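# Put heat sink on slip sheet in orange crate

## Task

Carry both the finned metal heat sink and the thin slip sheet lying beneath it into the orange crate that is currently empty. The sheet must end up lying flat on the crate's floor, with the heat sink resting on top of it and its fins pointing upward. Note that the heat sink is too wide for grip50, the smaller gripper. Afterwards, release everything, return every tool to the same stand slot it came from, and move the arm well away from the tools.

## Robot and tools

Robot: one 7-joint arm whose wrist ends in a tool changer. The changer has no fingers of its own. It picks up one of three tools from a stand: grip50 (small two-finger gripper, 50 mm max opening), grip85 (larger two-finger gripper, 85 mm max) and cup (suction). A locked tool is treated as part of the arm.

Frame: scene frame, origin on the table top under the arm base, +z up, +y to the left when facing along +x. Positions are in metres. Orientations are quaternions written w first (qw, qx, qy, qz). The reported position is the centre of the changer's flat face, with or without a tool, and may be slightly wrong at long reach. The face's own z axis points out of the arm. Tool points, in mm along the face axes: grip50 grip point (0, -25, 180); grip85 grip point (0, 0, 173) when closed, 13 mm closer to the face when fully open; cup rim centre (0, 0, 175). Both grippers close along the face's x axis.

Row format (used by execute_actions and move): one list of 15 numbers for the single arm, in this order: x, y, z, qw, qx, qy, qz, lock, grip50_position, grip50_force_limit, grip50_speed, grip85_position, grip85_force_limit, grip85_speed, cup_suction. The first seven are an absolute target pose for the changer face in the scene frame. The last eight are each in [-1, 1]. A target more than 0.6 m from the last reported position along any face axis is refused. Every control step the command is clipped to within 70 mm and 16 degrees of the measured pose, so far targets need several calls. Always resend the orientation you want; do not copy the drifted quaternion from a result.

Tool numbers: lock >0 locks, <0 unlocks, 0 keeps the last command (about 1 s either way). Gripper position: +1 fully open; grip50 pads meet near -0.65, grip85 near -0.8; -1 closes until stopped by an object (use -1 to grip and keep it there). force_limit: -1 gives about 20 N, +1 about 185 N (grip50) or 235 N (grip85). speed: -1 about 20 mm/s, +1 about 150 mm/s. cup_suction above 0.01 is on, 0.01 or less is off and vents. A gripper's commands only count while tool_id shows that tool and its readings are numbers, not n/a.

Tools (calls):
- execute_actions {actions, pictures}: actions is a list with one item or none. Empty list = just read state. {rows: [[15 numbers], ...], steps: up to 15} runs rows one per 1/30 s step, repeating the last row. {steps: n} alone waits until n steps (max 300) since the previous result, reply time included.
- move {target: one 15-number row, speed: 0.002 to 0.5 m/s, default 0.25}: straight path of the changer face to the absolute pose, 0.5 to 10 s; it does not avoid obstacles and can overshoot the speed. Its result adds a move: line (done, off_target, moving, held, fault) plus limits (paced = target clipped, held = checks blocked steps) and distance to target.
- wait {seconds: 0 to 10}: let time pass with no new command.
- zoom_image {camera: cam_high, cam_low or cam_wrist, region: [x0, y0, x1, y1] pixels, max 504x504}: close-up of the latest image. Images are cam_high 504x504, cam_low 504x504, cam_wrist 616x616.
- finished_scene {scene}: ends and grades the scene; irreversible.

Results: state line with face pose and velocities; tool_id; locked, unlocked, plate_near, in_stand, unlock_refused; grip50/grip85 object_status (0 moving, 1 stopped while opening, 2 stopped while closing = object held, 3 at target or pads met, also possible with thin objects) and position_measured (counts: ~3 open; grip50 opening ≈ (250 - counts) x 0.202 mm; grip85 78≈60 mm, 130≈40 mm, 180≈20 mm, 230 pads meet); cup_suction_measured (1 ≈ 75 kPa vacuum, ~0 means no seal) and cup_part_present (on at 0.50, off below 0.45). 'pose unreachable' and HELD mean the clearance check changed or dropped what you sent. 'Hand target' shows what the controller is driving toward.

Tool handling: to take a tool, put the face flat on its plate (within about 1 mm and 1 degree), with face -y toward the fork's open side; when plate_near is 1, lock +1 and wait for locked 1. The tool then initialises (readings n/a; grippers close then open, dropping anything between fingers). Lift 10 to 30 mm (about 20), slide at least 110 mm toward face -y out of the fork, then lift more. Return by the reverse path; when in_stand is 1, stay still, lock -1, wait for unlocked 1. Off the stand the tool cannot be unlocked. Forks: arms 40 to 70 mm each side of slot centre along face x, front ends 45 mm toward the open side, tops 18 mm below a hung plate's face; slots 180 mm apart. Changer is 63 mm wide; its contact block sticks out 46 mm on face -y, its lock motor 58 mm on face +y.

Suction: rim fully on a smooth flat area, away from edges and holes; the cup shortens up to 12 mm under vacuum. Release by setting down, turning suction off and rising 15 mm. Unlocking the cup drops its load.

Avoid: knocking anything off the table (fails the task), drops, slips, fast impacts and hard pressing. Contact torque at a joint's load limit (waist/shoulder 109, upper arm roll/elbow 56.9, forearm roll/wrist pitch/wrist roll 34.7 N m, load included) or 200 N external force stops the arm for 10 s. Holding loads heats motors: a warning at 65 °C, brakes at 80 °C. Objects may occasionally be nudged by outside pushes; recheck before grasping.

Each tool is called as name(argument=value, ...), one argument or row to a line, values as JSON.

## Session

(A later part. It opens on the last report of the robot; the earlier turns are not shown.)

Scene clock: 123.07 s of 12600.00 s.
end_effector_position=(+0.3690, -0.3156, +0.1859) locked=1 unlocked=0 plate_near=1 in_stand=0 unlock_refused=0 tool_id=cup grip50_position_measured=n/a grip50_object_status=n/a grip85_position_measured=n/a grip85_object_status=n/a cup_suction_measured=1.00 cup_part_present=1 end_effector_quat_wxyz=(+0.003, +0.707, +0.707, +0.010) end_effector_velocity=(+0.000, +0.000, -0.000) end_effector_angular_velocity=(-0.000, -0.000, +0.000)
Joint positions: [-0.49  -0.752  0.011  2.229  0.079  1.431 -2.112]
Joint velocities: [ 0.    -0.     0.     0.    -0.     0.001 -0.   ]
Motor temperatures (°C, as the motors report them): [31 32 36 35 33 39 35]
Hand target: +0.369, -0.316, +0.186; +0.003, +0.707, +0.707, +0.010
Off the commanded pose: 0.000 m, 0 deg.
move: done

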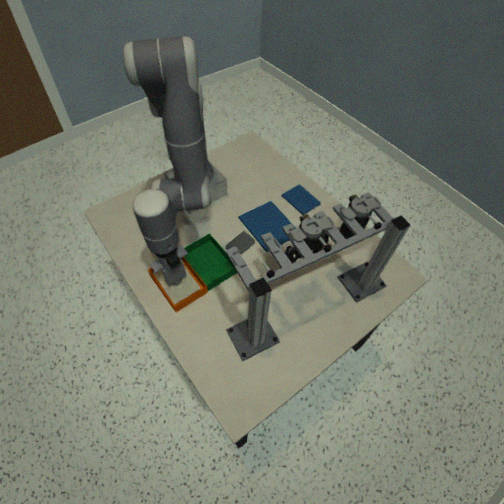

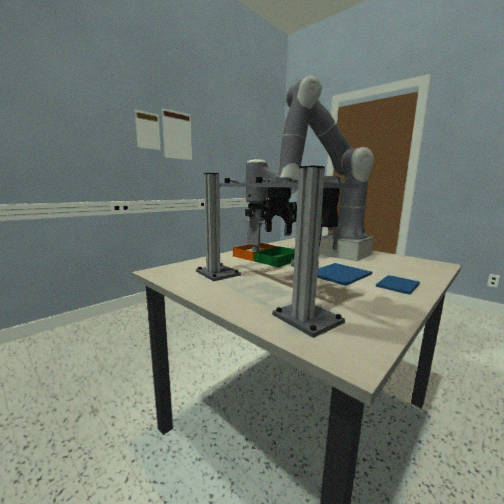

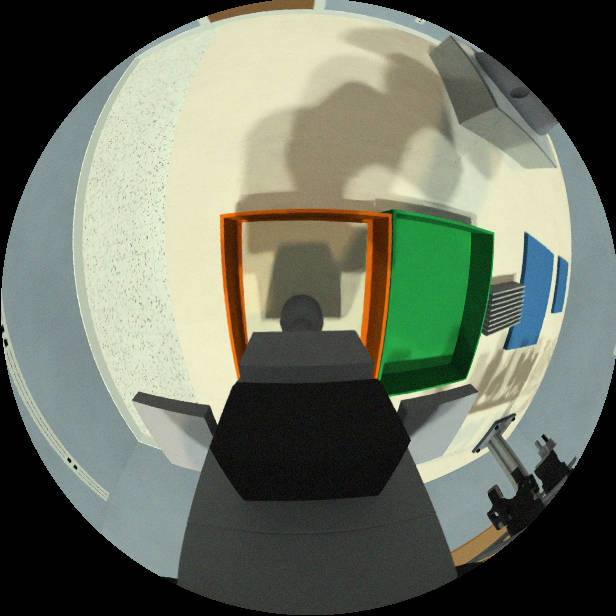

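move(
  target=[0.369,-0.3145,0.173,0.003,0.707,0.707,0.010,0,0,0,0,1,0,0,1],
  speed=0.008,
)

execute_actions(
  actions=[
    {"rows":[[0.369,-0.3145,0.173,0.003,0.707,0.707,0.010,0,0,0,0,1,0,0,0]],"steps":15},
  ],
)

move(
  target=[0.369,-0.3145,0.21,0.003,0.707,0.707,0.010,0,0,0,0,1,0,0,0],
  speed=0.03,
)

Scene clock: 125.57 s of 12600.00 s.
end_effector_position=(+0.3689, -0.3146, +0.1729) locked=1 unlocked=0 plate_near=1 in_stand=0 unlock_refused=0 tool_id=cup grip50_position_measured=n/a grip50_object_status=n/a grip85_position_measured=n/a grip85_object_status=n/a cup_suction_measured=1.00 cup_part_present=1 end_effector_quat_wxyz=(+0.003, +0.707, +0.707, +0.010) end_effector_velocity=(+0.000, -0.000, +0.000) end_effector_angular_velocity=(-0.000, -0.000, -0.000)
Joint positions: [-0.49  -0.79   0.013  2.219  0.08   1.459 -2.112]
Joint velocities: [-0.  0. -0. -0.  0. -0. -0.]
Motor temperatures (°C, as the motors report them): [31 32 36 35 33 39 35]
Hand target: +0.369, -0.315, +0.173; +0.003, +0.707, +0.707, +0.010
Off the commanded pose: 0.000 m, 0 deg.
move: done

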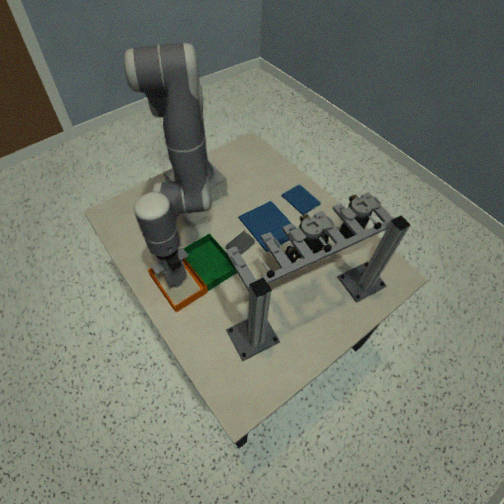

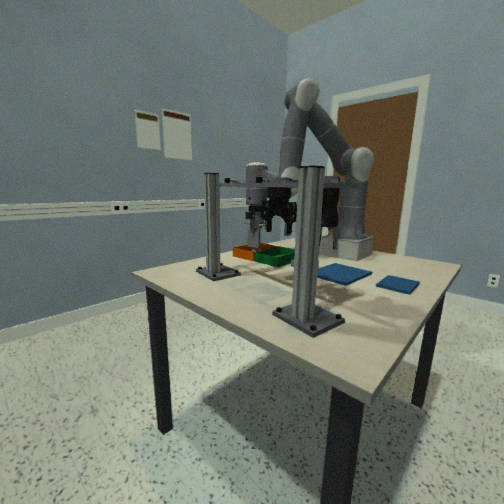

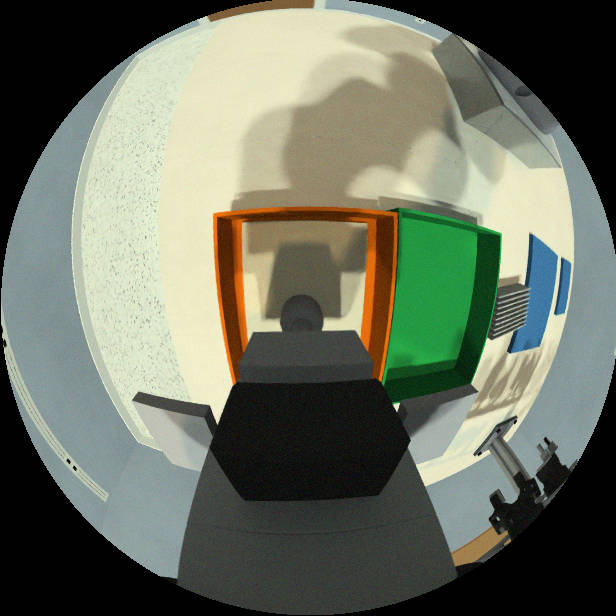

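Scene clock: 126.07 s of 12600.00 s.
end_effector_position=(+0.3693, -0.3148, +0.1734) locked=1 unlocked=0 plate_near=1 in_stand=0 unlock_refused=0 tool_id=cup grip50_position_measured=n/a grip50_object_status=n/a grip85_position_measured=n/a grip85_object_status=n/a cup_suction_measured=0.01 cup_part_present=0 end_effector_quat_wxyz=(+0.004, +0.707, +0.707, +0.010) end_effector_velocity=(-0.000, -0.000, +0.000) end_effector_angular_velocity=(-0.000, -0.001, -0.001)
Joint positions: [-0.49  -0.789  0.013  2.219  0.08   1.46  -2.112]
Joint velocities: [-0.001  0.    -0.    -0.     0.     0.001 -0.   ]
Motor temperatures (°C, as the motors report them): [31 32 36 35 33 39 35]
Hand target: +0.369, -0.314, +0.173; +0.003, +0.707, +0.707, +0.010
Off the commanded pose: 0.001 m, 0 deg.
Steps of this call (steps 1 to 15: all 15 steps of this action). Readings (end_effector_position | what the end effector reports):
1: (+0.3689, -0.3146, +0.1729) | locked=1 unlocked=0 plate_near=1 in_stand=0 unlock_refused=0 tool_id=cup grip50_position_measured=n/a grip50_object_status=n/a grip85_position_measured=n/a grip85_object_status=n/a cup_suction_measured=0.83 cup_part_present=1
2: (+0.3689, -0.3146, +0.1729) | locked=1 unlocked=0 plate_near=1 in_stand=0 unlock_refused=0 tool_id=cup grip50_position_measured=n/a grip50_object_status=n/a grip85_position_measured=n/a grip85_object_status=n/a cup_suction_measured=0.21 cup_part_present=0
4: (+0.3692, -0.3147, +0.1733) | locked=1 unlocked=0 plate_near=1 in_stand=0 unlock_refused=0 tool_id=cup grip50_position_measured=n/a grip50_object_status=n/a grip85_position_measured=n/a grip85_object_status=n/a cup_suction_measured=0.01 cup_part_present=0
8: (+0.3693, -0.3148, +0.1734) | locked=1 unlocked=0 plate_near=1 in_stand=0 unlock_refused=0 tool_id=cup grip50_position_measured=n/a grip50_object_status=n/a grip85_position_measured=n/a grip85_object_status=n/a cup_suction_measured=0.01 cup_part_present=0
15: the state above

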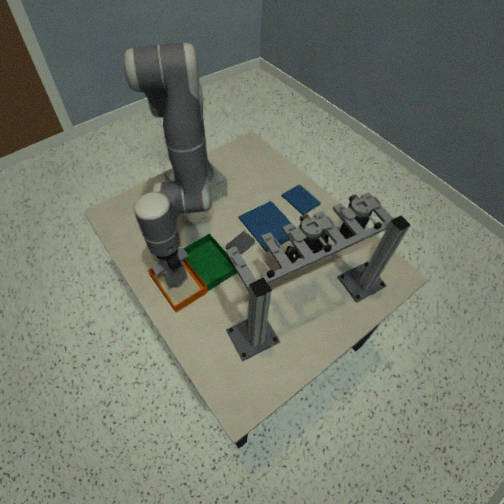

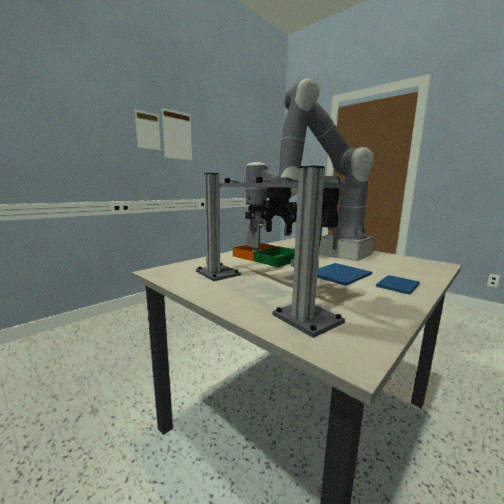

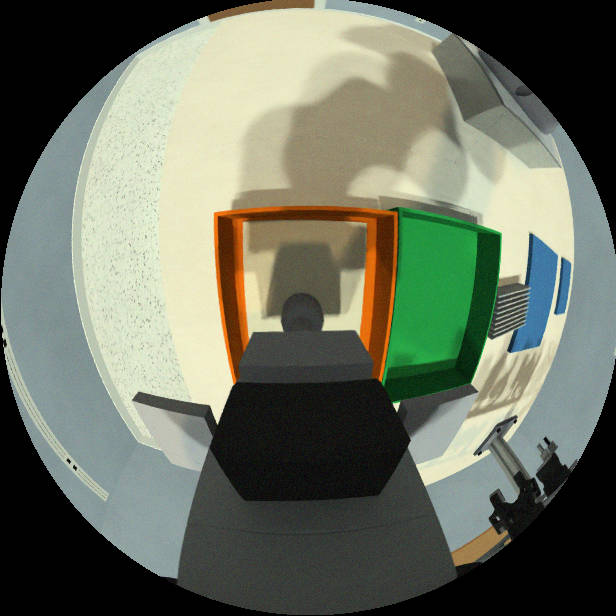

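Scene clock: 127.73 s of 12600.00 s.
end_effector_position=(+0.3690, -0.3144, +0.2101) locked=1 unlocked=0 plate_near=1 in_stand=0 unlock_refused=0 tool_id=cup grip50_position_measured=n/a grip50_object_status=n/a grip85_position_measured=n/a grip85_object_status=n/a cup_suction_measured=0.01 cup_part_present=0 end_effector_quat_wxyz=(+0.003, +0.707, +0.707, +0.010) end_effector_velocity=(-0.000, -0.000, -0.000) end_effector_angular_velocity=(+0.000, +0.000, +0.000)
Joint positions: [-0.485 -0.68   0.007  2.251  0.077  1.381 -2.107]
Joint velocities: [-0.    -0.    -0.    -0.    -0.    -0.    -0.001]
Motor temperatures (°C, as the motors report them): [31 32 36 35 33 39 35]
Hand target: +0.369, -0.314, +0.210; +0.003, +0.707, +0.707, +0.010
Off the commanded pose: 0.000 m, 0 deg.
move: done

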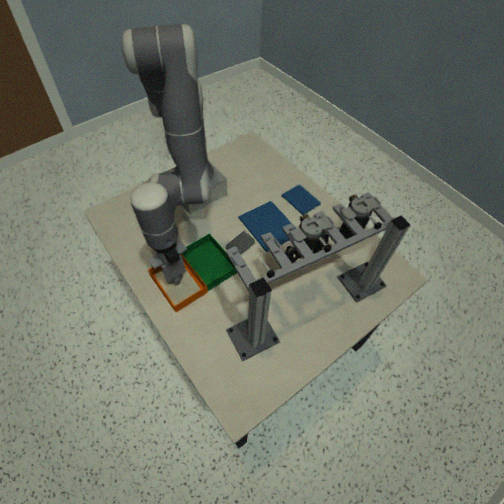

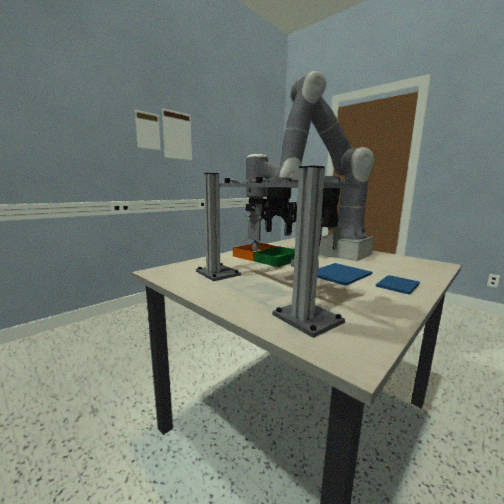

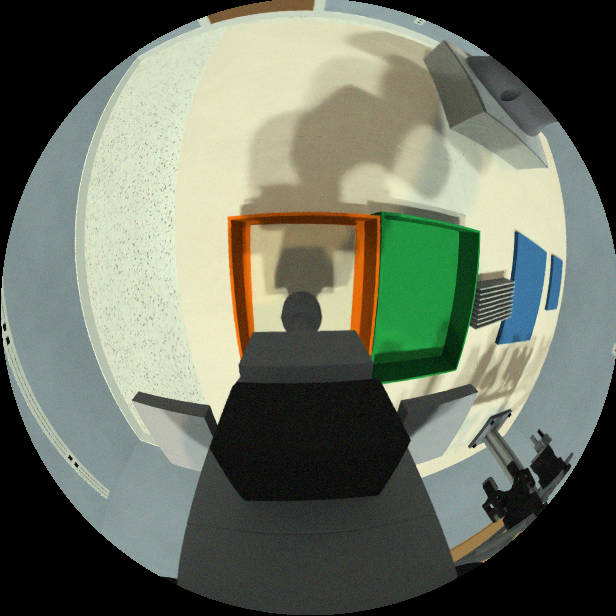

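Sheet placed. Return cup.

move(
  target=[0.38,-0.29,0.385,0.003,0.76,0.65,0.010,0,0,0,0,1,0,0,0],
  speed=0.2,
)

move(
  target=[0.4907,-0.1275,0.385,0.003,0.76,0.65,0.010,0,0,0,0,1,0,0,0],
  speed=0.2,
)

move(
  target=[0.6093,-0.1461,0.385,0.003,0.76,0.65,0.010,0,0,0,0,1,0,0,0],
  speed=0.06,
)

move(
  target=[0.6093,-0.1461,0.368,0.003,0.76,0.65,0.010,0,0,0,0,1,0,0,0],
  speed=0.015,
)

Scene clock: 129.47 s of 12600.00 s.
end_effector_position=(+0.3794, -0.2895, +0.3854) locked=1 unlocked=0 plate_near=1 in_stand=0 unlock_refused=0 tool_id=cup grip50_position_measured=n/a grip50_object_status=n/a grip85_position_measured=n/a grip85_object_status=n/a cup_suction_measured=0.01 cup_part_present=0 end_effector_quat_wxyz=(+0.003, +0.760, +0.650, +0.010) end_effector_velocity=(-0.000, +0.000, -0.000) end_effector_angular_velocity=(+0.000, +0.001, +0.001)
Joint positions: [-0.406 -0.182 -0.028  2.281  0.036  0.916 -1.858]
Joint velocities: [ 0.    -0.001 -0.     0.    -0.    -0.    -0.   ]
Motor temperatures (°C, as the motors report them): [31 32 36 35 33 39 35]
Hand target: +0.379, -0.290, +0.385; +0.003, +0.760, +0.650, +0.010
Off the commanded pose: 0.001 m, 0 deg.
move: done

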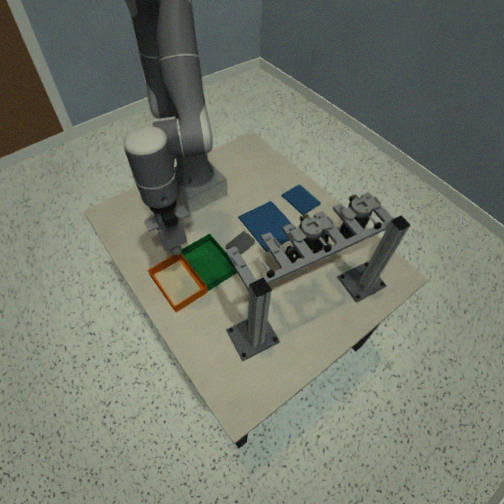

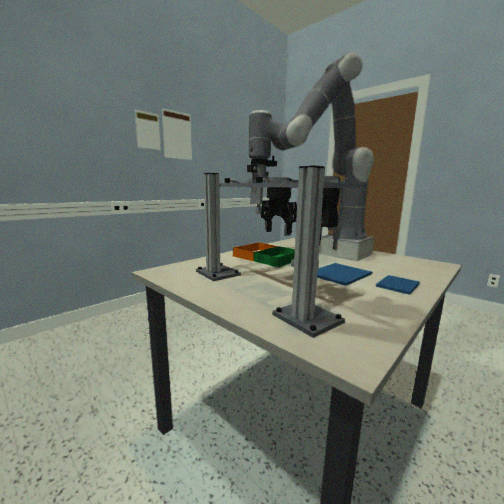

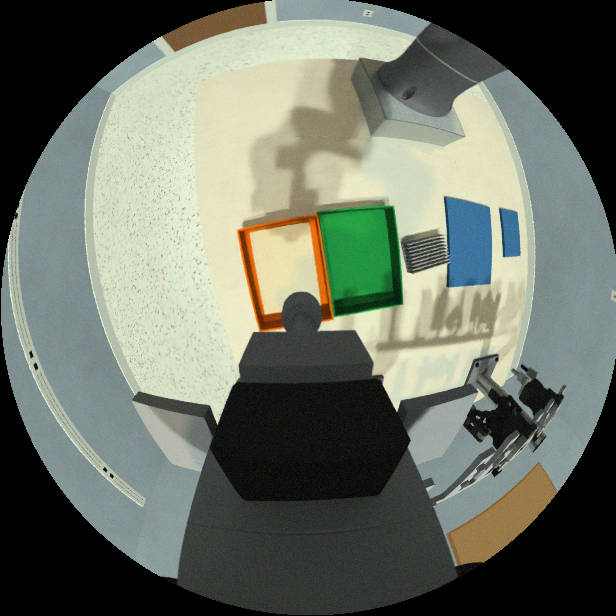

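Scene clock: 130.83 s of 12600.00 s.
end_effector_position=(+0.4903, -0.1266, +0.3852) locked=1 unlocked=0 plate_near=1 in_stand=0 unlock_refused=0 tool_id=cup grip50_position_measured=n/a grip50_object_status=n/a grip85_position_measured=n/a grip85_object_status=n/a cup_suction_measured=0.01 cup_part_present=0 end_effector_quat_wxyz=(+0.002, +0.760, +0.650, +0.011) end_effector_velocity=(+0.000, -0.000, +0.000) end_effector_angular_velocity=(-0.000, -0.001, -0.000)
Joint positions: [-0.143 -0.255  0.098  2.192 -0.025  0.902 -1.426]
Joint velocities: [-0.001  0.    -0.    -0.    -0.     0.    -0.   ]
Motor temperatures (°C, as the motors report them): [31 32 36 35 33 39 35]
Hand target: +0.490, -0.127, +0.385; +0.002, +0.760, +0.650, +0.011
Off the commanded pose: 0.001 m, 0 deg.
move: done

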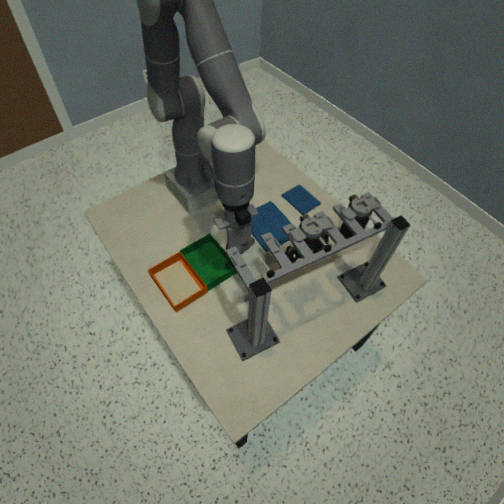

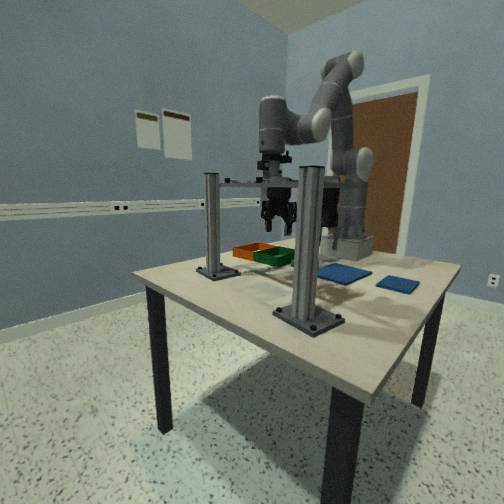

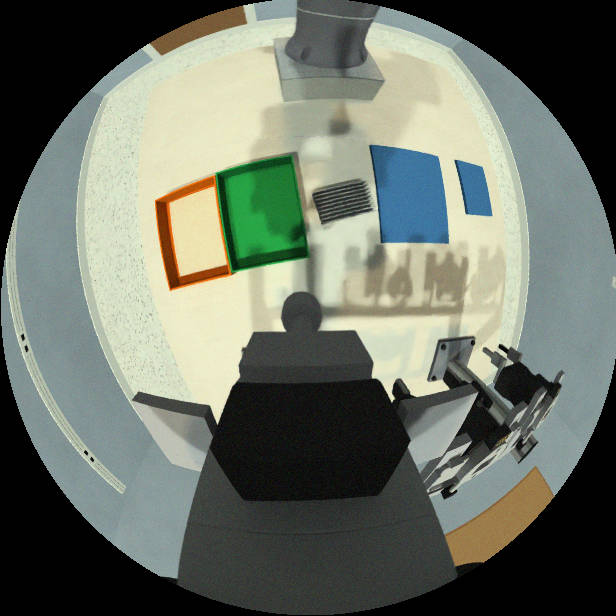

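Scene clock: 133.13 s of 12600.00 s.
end_effector_position=(+0.6094, -0.1457, +0.3854) locked=1 unlocked=0 plate_near=1 in_stand=0 unlock_refused=0 tool_id=cup grip50_position_measured=n/a grip50_object_status=n/a grip85_position_measured=n/a grip85_object_status=n/a cup_suction_measured=0.01 cup_part_present=0 end_effector_quat_wxyz=(+0.003, +0.760, +0.650, +0.010) end_effector_velocity=(-0.000, -0.000, +0.000) end_effector_angular_velocity=(-0.000, -0.000, -0.000)
Joint positions: [-0.134 -0.487  0.07   1.822 -0.035  0.766 -1.445]
Joint velocities: [-0.     0.001  0.    -0.    -0.    -0.     0.   ]
Motor temperatures (°C, as the motors report them): [31 32 36 35 33 39 35]
Hand target: +0.609, -0.146, +0.385; +0.003, +0.760, +0.650, +0.010
Off the commanded pose: 0.001 m, 0 deg.
move: done

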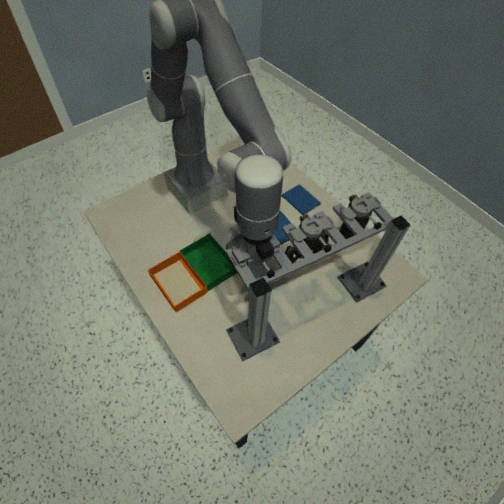

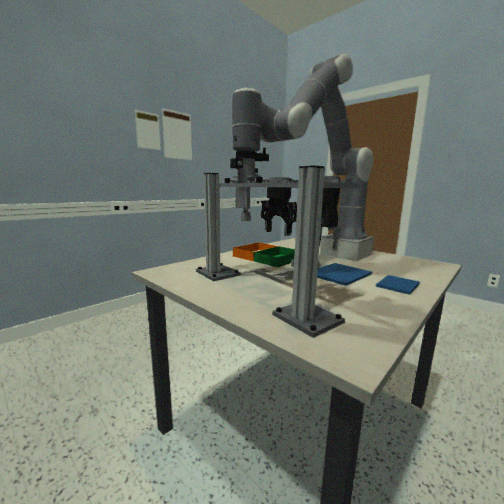

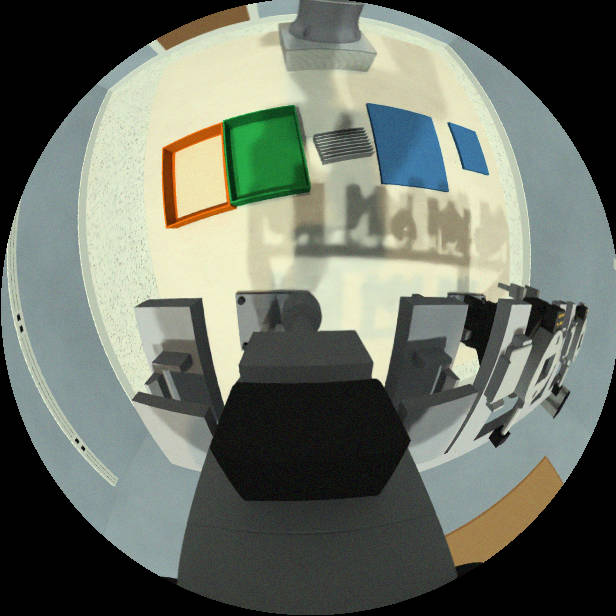

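Scene clock: 134.53 s of 12600.00 s.
end_effector_position=(+0.6093, -0.1460, +0.3679) locked=1 unlocked=0 plate_near=1 in_stand=0 unlock_refused=0 tool_id=cup grip50_position_measured=n/a grip50_object_status=n/a grip85_position_measured=n/a grip85_object_status=n/a cup_suction_measured=0.01 cup_part_present=0 end_effector_quat_wxyz=(+0.003, +0.760, +0.650, +0.010) end_effector_velocity=(-0.000, -0.000, +0.000) end_effector_angular_velocity=(-0.000, -0.000, +0.000)
Joint positions: [-0.133 -0.516  0.067  1.833 -0.037  0.805 -1.444]
Joint velocities: [ 0.  0. -0.  0. -0. -0. -0.]
Motor temperatures (°C, as the motors report them): [31 32 36 36 33 39 35]
Hand target: +0.609, -0.146, +0.368; +0.003, +0.760, +0.650, +0.010
Off the commanded pose: 0.000 m, 0 deg.
move: done

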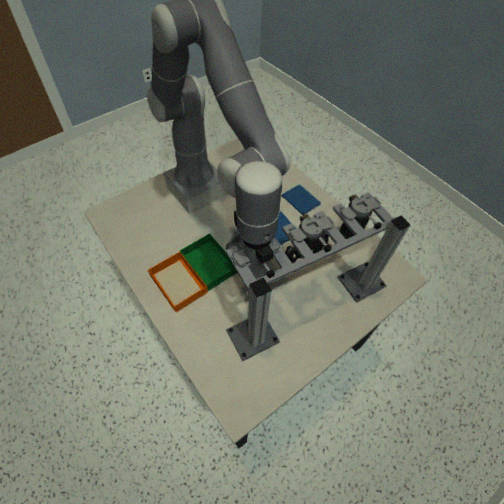

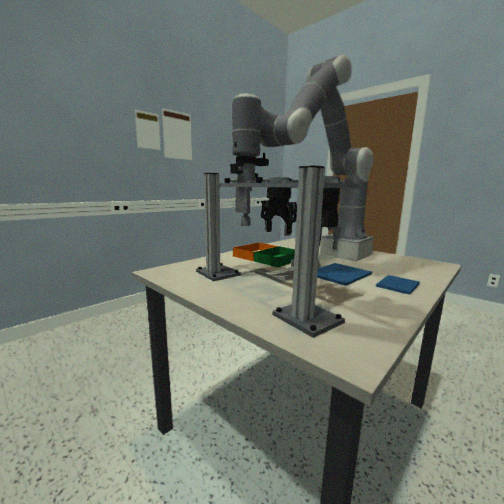

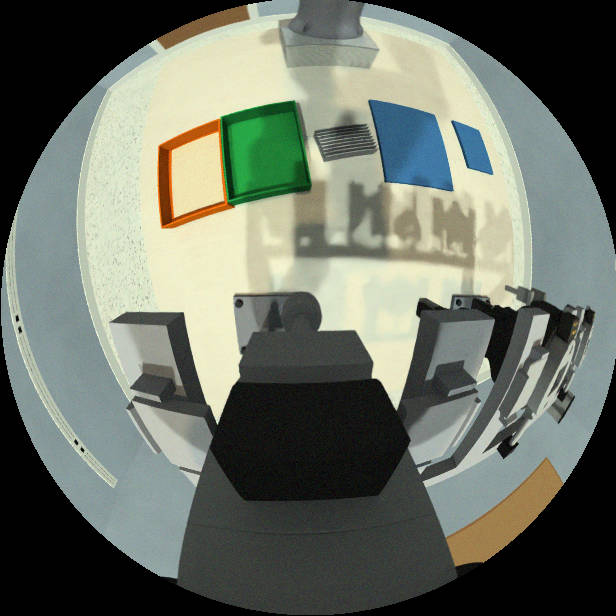

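move(
  target=[0.6093,-0.1461,0.3648,0.003,0.76,0.65,0.010,0,0,0,0,1,0,0,0],
  speed=0.008,
)

Scene clock: 135.53 s of 12600.00 s.
end_effector_position=(+0.6093, -0.1460, +0.3650) locked=1 unlocked=0 plate_near=1 in_stand=1 unlock_refused=0 tool_id=cup grip50_position_measured=n/a grip50_object_status=n/a grip85_position_measured=n/a grip85_object_status=n/a cup_suction_measured=0.01 cup_part_present=0 end_effector_quat_wxyz=(+0.003, +0.760, +0.650, +0.010) end_effector_velocity=(-0.000, +0.000, +0.000) end_effector_angular_velocity=(-0.000, +0.001, -0.000)
Joint positions: [-0.132 -0.521  0.067  1.835 -0.038  0.812 -1.444]
Joint velocities: [ 0.     0.    -0.    -0.     0.    -0.001  0.   ]
Motor temperatures (°C, as the motors report them): [31 32 36 36 33 39 35]
Hand target: +0.609, -0.146, +0.365; +0.003, +0.760, +0.650, +0.010
Off the commanded pose: 0.000 m, 0 deg.
move: done

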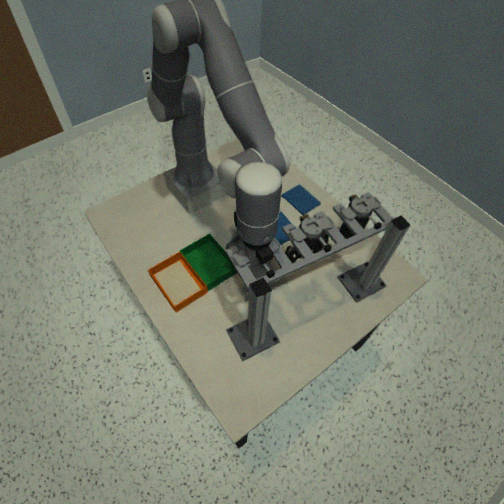

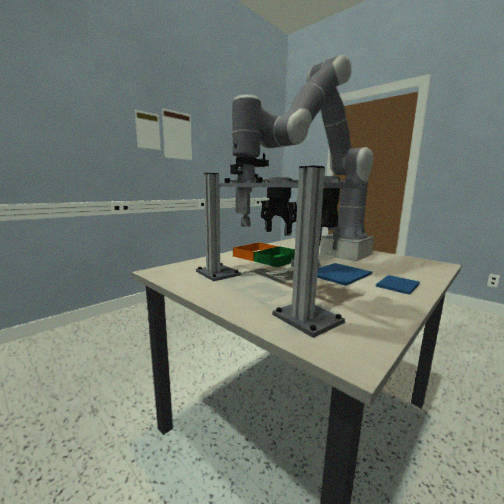

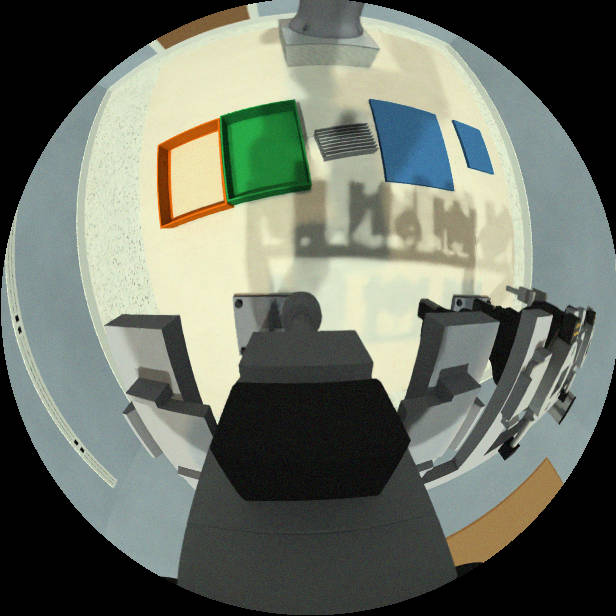

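execute_actions(
  actions=[
    {"rows":[[0.6093,-0.1461,0.3648,0.003,0.76,0.65,0.010,-1,0,0,0,1,0,0,0]],"steps":15},
  ],
  pictures=false,
)

execute_actions(
  actions=[
    {"rows":[[0.6093,-0.1461,0.3648,0.003,0.76,0.65,0.010,-1,0,0,0,1,0,0,0]],"steps":15},
  ],
  pictures=false,
)

execute_actions(
  actions=[
    {"rows":[[0.6093,-0.1461,0.3648,0.003,0.76,0.65,0.010,-1,0,0,0,1,0,0,0]],"steps":10},
  ],
  pictures=false,
)

Scene clock: 136.67 s of 12600.00 s.
end_effector_position=(+0.6092, -0.1460, +0.3647) locked=0 unlocked=0 plate_near=1 in_stand=1 unlock_refused=0 tool_id=none grip50_position_measured=n/a grip50_object_status=n/a grip85_position_measured=n/a grip85_object_status=n/a cup_suction_measured=n/a cup_part_present=n/a end_effector_quat_wxyz=(+0.003, +0.760, +0.650, +0.010) end_effector_velocity=(+0.000, -0.000, +0.000) end_effector_angular_velocity=(-0.000, -0.001, -0.001)
Joint positions: [-0.132 -0.522  0.067  1.835 -0.038  0.812 -1.444]
Joint velocities: [-0.     0.     0.    -0.    -0.     0.     0.001]
Motor temperatures (°C, as the motors report them): [31 32 36 36 33 39 35]
Hand target: +0.609, -0.146, +0.365; +0.003, +0.760, +0.650, +0.010
Off the commanded pose: 0.000 m, 0 deg.
Steps of this call (steps 1 to 19: nothing new was sent; steps 20 to 34: all 15 steps of this action). Readings (end_effector_position | what the end effector reports):
20: (+0.6093, -0.1460, +0.3649) | locked=1 unlocked=0 plate_near=1 in_stand=1 unlock_refused=0 tool_id=cup grip50_position_measured=n/a grip50_object_status=n/a grip85_position_measured=n/a grip85_object_status=n/a cup_suction_measured=0.01 cup_part_present=0
21: (+0.6093, -0.1460, +0.3649) | locked=1 unlocked=0 plate_near=1 in_stand=1 unlock_refused=0 tool_id=cup grip50_position_measured=n/a grip50_object_status=n/a grip85_position_measured=n/a grip85_object_status=n/a cup_suction_measured=0.01 cup_part_present=0
23: (+0.6093, -0.1460, +0.3649) | locked=1 unlocked=0 plate_near=1 in_stand=1 unlock_refused=0 tool_id=cup grip50_position_measured=n/a grip50_object_status=n/a grip85_position_measured=n/a grip85_object_status=n/a cup_suction_measured=0.01 cup_part_present=0
27: (+0.6092, -0.1460, +0.3646) | locked=0 unlocked=0 plate_near=1 in_stand=1 unlock_refused=0 tool_id=none grip50_position_measured=n/a grip50_object_status=n/a grip85_position_measured=n/a grip85_object_status=n/a cup_suction_measured=n/a cup_part_present=n/a
34: the state above

Scene clock: 137.17 s of 12600.00 s.
end_effector_position=(+0.6092, -0.1460, +0.3647) locked=0 unlocked=1 plate_near=1 in_stand=1 unlock_refused=0 tool_id=none grip50_position_measured=n/a grip50_object_status=n/a grip85_position_measured=n/a grip85_object_status=n/a cup_suction_measured=n/a cup_part_present=n/a end_effector_quat_wxyz=(+0.003, +0.760, +0.650, +0.010) end_effector_velocity=(-0.000, -0.000, +0.000) end_effector_angular_velocity=(+0.000, -0.000, -0.001)
Joint positions: [-0.132 -0.522  0.067  1.835 -0.038  0.812 -1.444]
Joint velocities: [-0.001  0.     0.     0.     0.     0.     0.   ]
Motor temperatures (°C, as the motors report them): [31 32 36 36 33 39 35]
Hand target: +0.609, -0.146, +0.365; +0.003, +0.760, +0.650, +0.010
Off the commanded pose: 0.000 m, 0 deg.
Steps of this call (steps 1 to 15: all 15 steps of this action). Readings (end_effector_position | what the end effector reports):
1: (+0.6092, -0.1460, +0.3647) | locked=0 unlocked=0 plate_near=1 in_stand=1 unlock_refused=0 tool_id=none grip50_position_measured=n/a grip50_object_status=n/a grip85_position_measured=n/a grip85_object_status=n/a cup_suction_measured=n/a cup_part_present=n/a
2: (+0.6092, -0.1460, +0.3647) | locked=0 unlocked=0 plate_near=1 in_stand=1 unlock_refused=0 tool_id=none grip50_position_measured=n/a grip50_object_status=n/a grip85_position_measured=n/a grip85_object_status=n/a cup_suction_measured=n/a cup_part_present=n/a
4: (+0.6092, -0.1460, +0.3647) | locked=0 unlocked=0 plate_near=1 in_stand=1 unlock_refused=0 tool_id=none grip50_position_measured=n/a grip50_object_status=n/a grip85_position_measured=n/a grip85_object_status=n/a cup_suction_measured=n/a cup_part_present=n/a
8: (+0.6092, -0.1460, +0.3647) | locked=0 unlocked=0 plate_near=1 in_stand=1 unlock_refused=0 tool_id=none grip50_position_measured=n/a grip50_object_status=n/a grip85_position_measured=n/a grip85_object_status=n/a cup_suction_measured=n/a cup_part_present=n/a
15: the state above

Scene clock: 137.50 s of 12600.00 s.
end_effector_position=(+0.6092, -0.1460, +0.3647) locked=0 unlocked=1 plate_near=1 in_stand=1 unlock_refused=0 tool_id=none grip50_position_measured=n/a grip50_object_status=n/a grip85_position_measured=n/a grip85_object_status=n/a cup_suction_measured=n/a cup_part_present=n/a end_effector_quat_wxyz=(+0.003, +0.760, +0.650, +0.010) end_effector_velocity=(+0.000, -0.000, +0.000) end_effector_angular_velocity=(-0.000, -0.000, -0.001)
Joint positions: [-0.132 -0.522  0.067  1.835 -0.038  0.812 -1.444]
Joint velocities: [-0.     0.    -0.    -0.     0.    -0.     0.001]
Motor temperatures (°C, as the motors report them): [31 32 36 36 33 39 35]
Hand target: +0.609, -0.146, +0.365; +0.003, +0.760, +0.650, +0.010
Off the commanded pose: 0.000 m, 0 deg.
Steps of this call (steps 1 to 10: all 10 steps of this action). Readings (end_effector_position | what the end effector reports):
1: (+0.6092, -0.1460, +0.3647) | locked=0 unlocked=1 plate_near=1 in_stand=1 unlock_refused=0 tool_id=none grip50_position_measured=n/a grip50_object_status=n/a grip85_position_measured=n/a grip85_object_status=n/a cup_suction_measured=n/a cup_part_present=n/a
2: (+0.6092, -0.1460, +0.3647) | locked=0 unlocked=1 plate_near=1 in_stand=1 unlock_refused=0 tool_id=none grip50_position_measured=n/a grip50_object_status=n/a grip85_position_measured=n/a grip85_object_status=n/a cup_suction_measured=n/a cup_part_present=n/a
4: (+0.6092, -0.1460, +0.3647) | locked=0 unlocked=1 plate_near=1 in_stand=1 unlock_refused=0 tool_id=none grip50_position_measured=n/a grip50_object_status=n/a grip85_position_measured=n/a grip85_object_status=n/a cup_suction_measured=n/a cup_part_present=n/a
8: (+0.6092, -0.1460, +0.3647) | locked=0 unlocked=1 plate_near=1 in_stand=1 unlock_refused=0 tool_id=none grip50_position_measured=n/a grip50_object_status=n/a grip85_position_measured=n/a grip85_object_status=n/a cup_suction_measured=n/a cup_part_present=n/a
10: the state above

move(
  target=[0.6093,-0.1461,0.40,0.003,0.76,0.65,0.010,0,0,0,0,1,0,0,0],
  speed=0.06,
)

move(
  target=[0.6395,0.0323,0.40,0.003,0.76,0.65,0.010,0,0,0,0,1,0,0,0],
  speed=0.15,
)

move(
  target=[0.6395,0.0323,0.368,0.003,0.76,0.65,0.010,0,0,0,0,1,0,0,0],
  speed=0.03,
)

move(
  target=[0.6395,0.0323,0.3645,0.003,0.76,0.65,0.010,0,0,0,0,1,0,0,0],
  speed=0.006,
)

Scene clock: 139.07 s of 12600.00 s.
end_effector_position=(+0.6092, -0.1462, +0.4002) locked=0 unlocked=1 plate_near=0 in_stand=0 unlock_refused=0 tool_id=none grip50_position_measured=n/a grip50_object_status=n/a grip85_position_measured=n/a grip85_object_status=n/a cup_suction_measured=n/a cup_part_present=n/a end_effector_quat_wxyz=(+0.003, +0.760, +0.650, +0.010) end_effector_velocity=(+0.000, +0.000, -0.001) end_effector_angular_velocity=(+0.000, +0.001, -0.001)
Joint positions: [-0.137 -0.464  0.072  1.813 -0.034  0.732 -1.446]
Joint velocities: [ 0.    -0.001  0.    -0.     0.     0.     0.001]
Motor temperatures (°C, as the motors report them): [31 32 36 36 33 39 35]
Hand target: +0.609, -0.146, +0.400; +0.003, +0.760, +0.650, +0.010
Off the commanded pose: 0.000 m, 0 deg.
move: done

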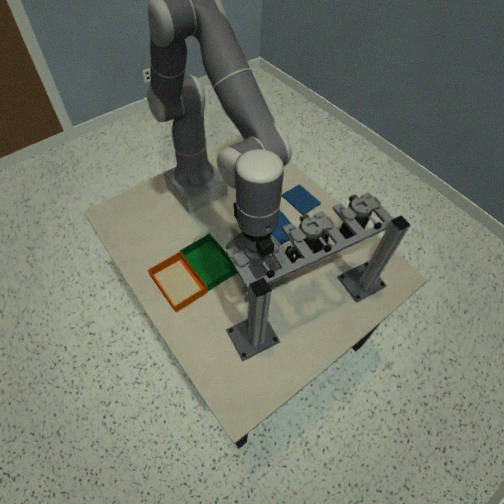

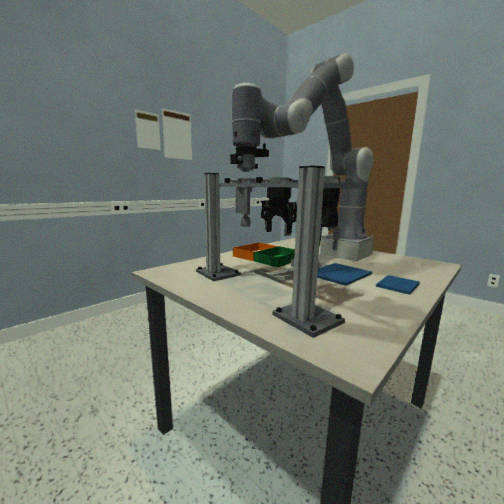

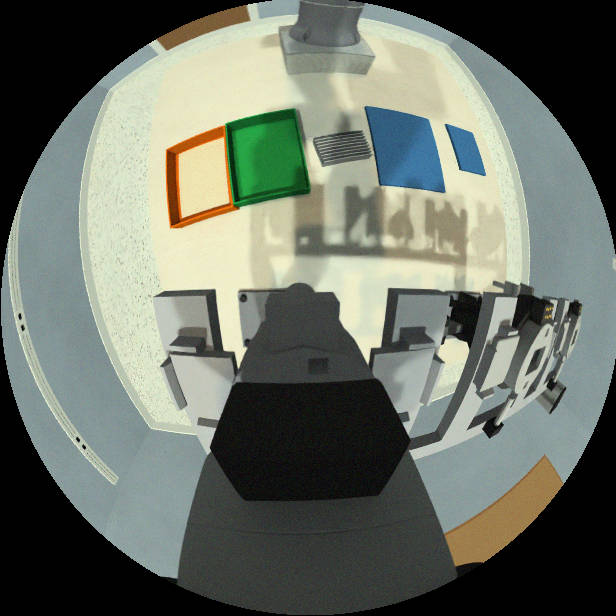

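Scene clock: 140.67 s of 12600.00 s.
end_effector_position=(+0.6389, +0.0328, +0.4001) locked=0 unlocked=1 plate_near=0 in_stand=0 unlock_refused=0 tool_id=none grip50_position_measured=n/a grip50_object_status=n/a grip85_position_measured=n/a grip85_object_status=n/a cup_suction_measured=n/a cup_part_present=n/a end_effector_quat_wxyz=(+0.002, +0.760, +0.650, +0.010) end_effector_velocity=(+0.000, -0.000, +0.000) end_effector_angular_velocity=(+0.000, -0.000, +0.000)
Joint positions: [ 0.103 -0.498  0.125  1.768 -0.077  0.719 -1.134]
Joint velocities: [-0.     0.     0.    -0.     0.    -0.    -0.001]
Motor temperatures (°C, as the motors report them): [31 32 36 36 33 39 35]
Hand target: +0.639, +0.033, +0.400; +0.002, +0.760, +0.650, +0.010
Off the commanded pose: 0.001 m, 0 deg.
move: done

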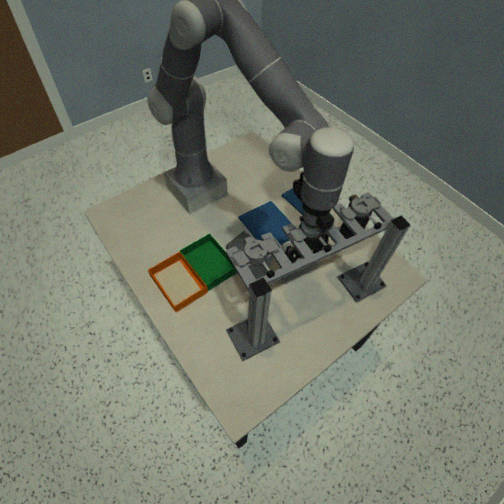

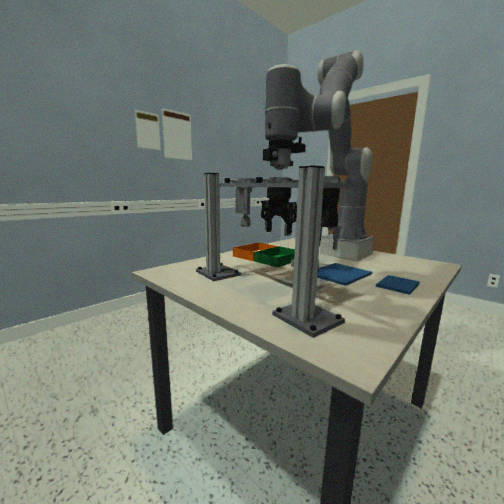

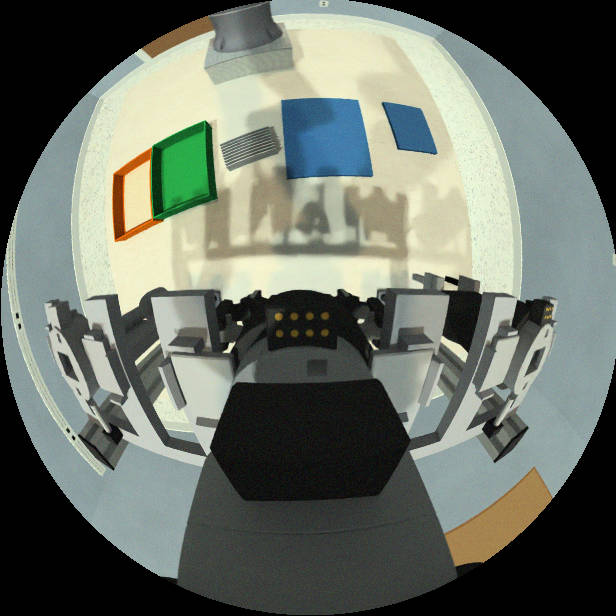

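Scene clock: 141.97 s of 12600.00 s.
end_effector_position=(+0.6396, +0.0324, +0.3678) locked=0 unlocked=1 plate_near=0 in_stand=1 unlock_refused=0 tool_id=none grip50_position_measured=n/a grip50_object_status=n/a grip85_position_measured=n/a grip85_object_status=n/a cup_suction_measured=n/a cup_part_present=n/a end_effector_quat_wxyz=(+0.003, +0.760, +0.650, +0.010) end_effector_velocity=(+0.000, -0.000, +0.000) end_effector_angular_velocity=(-0.000, -0.000, -0.000)
Joint positions: [ 0.108 -0.549  0.116  1.789 -0.087  0.791 -1.129]
Joint velocities: [-0.     0.001 -0.    -0.    -0.    -0.     0.   ]
Motor temperatures (°C, as the motors report them): [31 32 36 36 33 39 35]
Hand target: +0.640, +0.032, +0.368; +0.003, +0.760, +0.650, +0.010
Off the commanded pose: 0.000 m, 0 deg.
move: done

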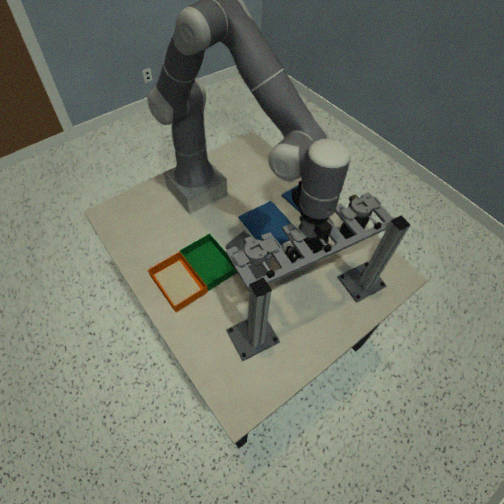

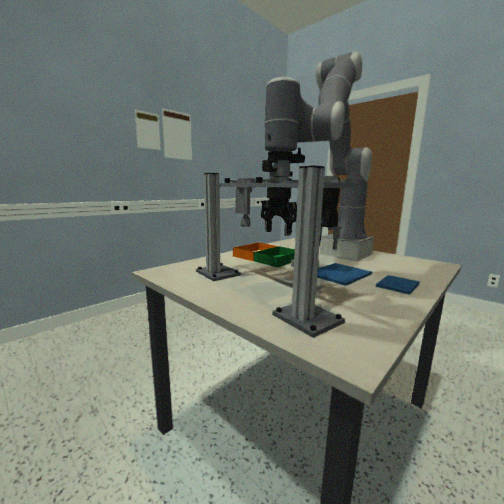

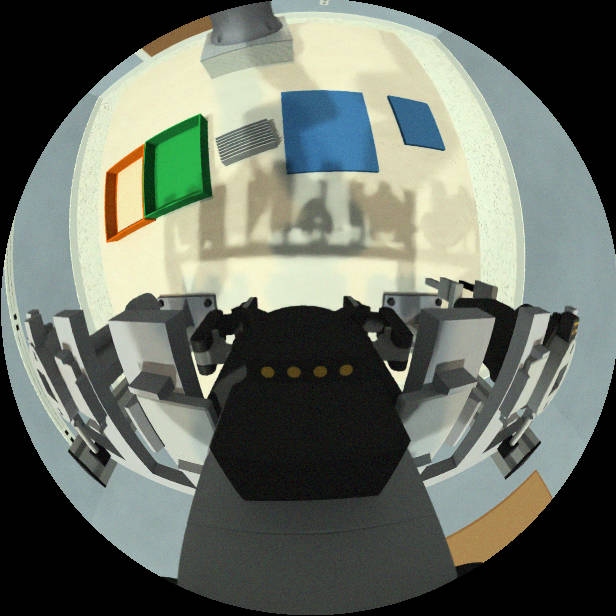

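Scene clock: 142.73 s of 12600.00 s.
end_effector_position=(+0.6395, +0.0325, +0.3648) locked=0 unlocked=1 plate_near=1 in_stand=1 unlock_refused=0 tool_id=none grip50_position_measured=n/a grip50_object_status=n/a grip85_position_measured=n/a grip85_object_status=n/a cup_suction_measured=n/a cup_part_present=n/a end_effector_quat_wxyz=(+0.003, +0.760, +0.650, +0.010) end_effector_velocity=(+0.000, +0.000, +0.000) end_effector_angular_velocity=(-0.000, -0.000, -0.000)
Joint positions: [ 0.109 -0.554  0.116  1.791 -0.088  0.798 -1.128]
Joint velocities: [ 0.  0. -0. -0.  0.  0.  0.]
Motor temperatures (°C, as the motors report them): [31 32 36 36 33 39 35]
Hand target: +0.640, +0.032, +0.364; +0.003, +0.760, +0.650, +0.010
Off the commanded pose: 0.000 m, 0 deg.
move: done

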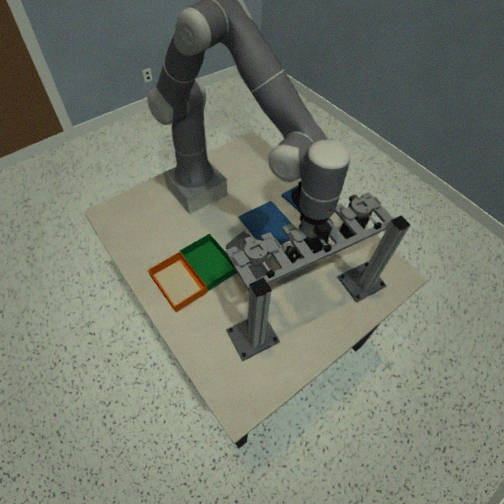

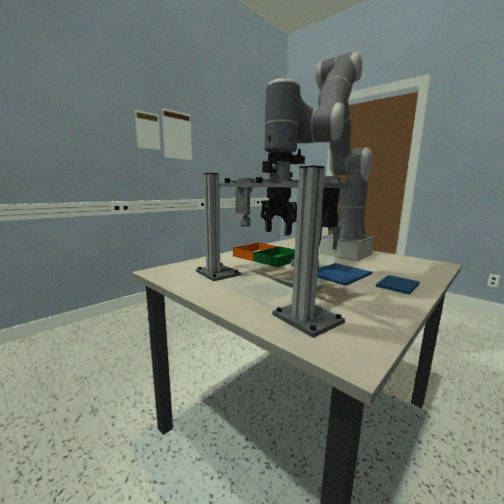

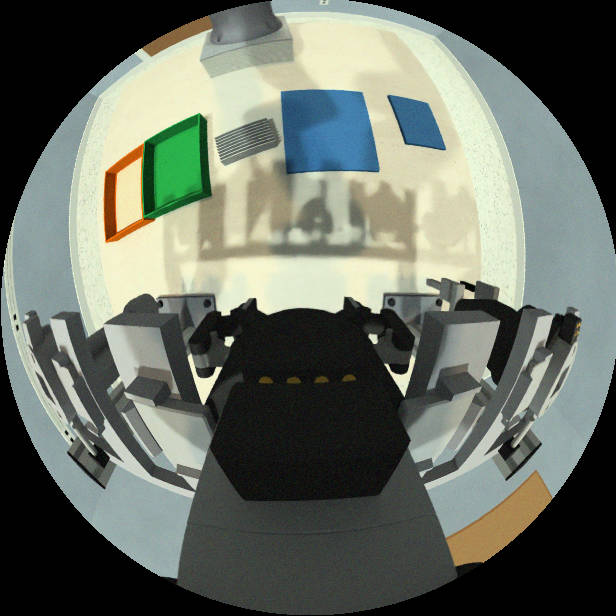

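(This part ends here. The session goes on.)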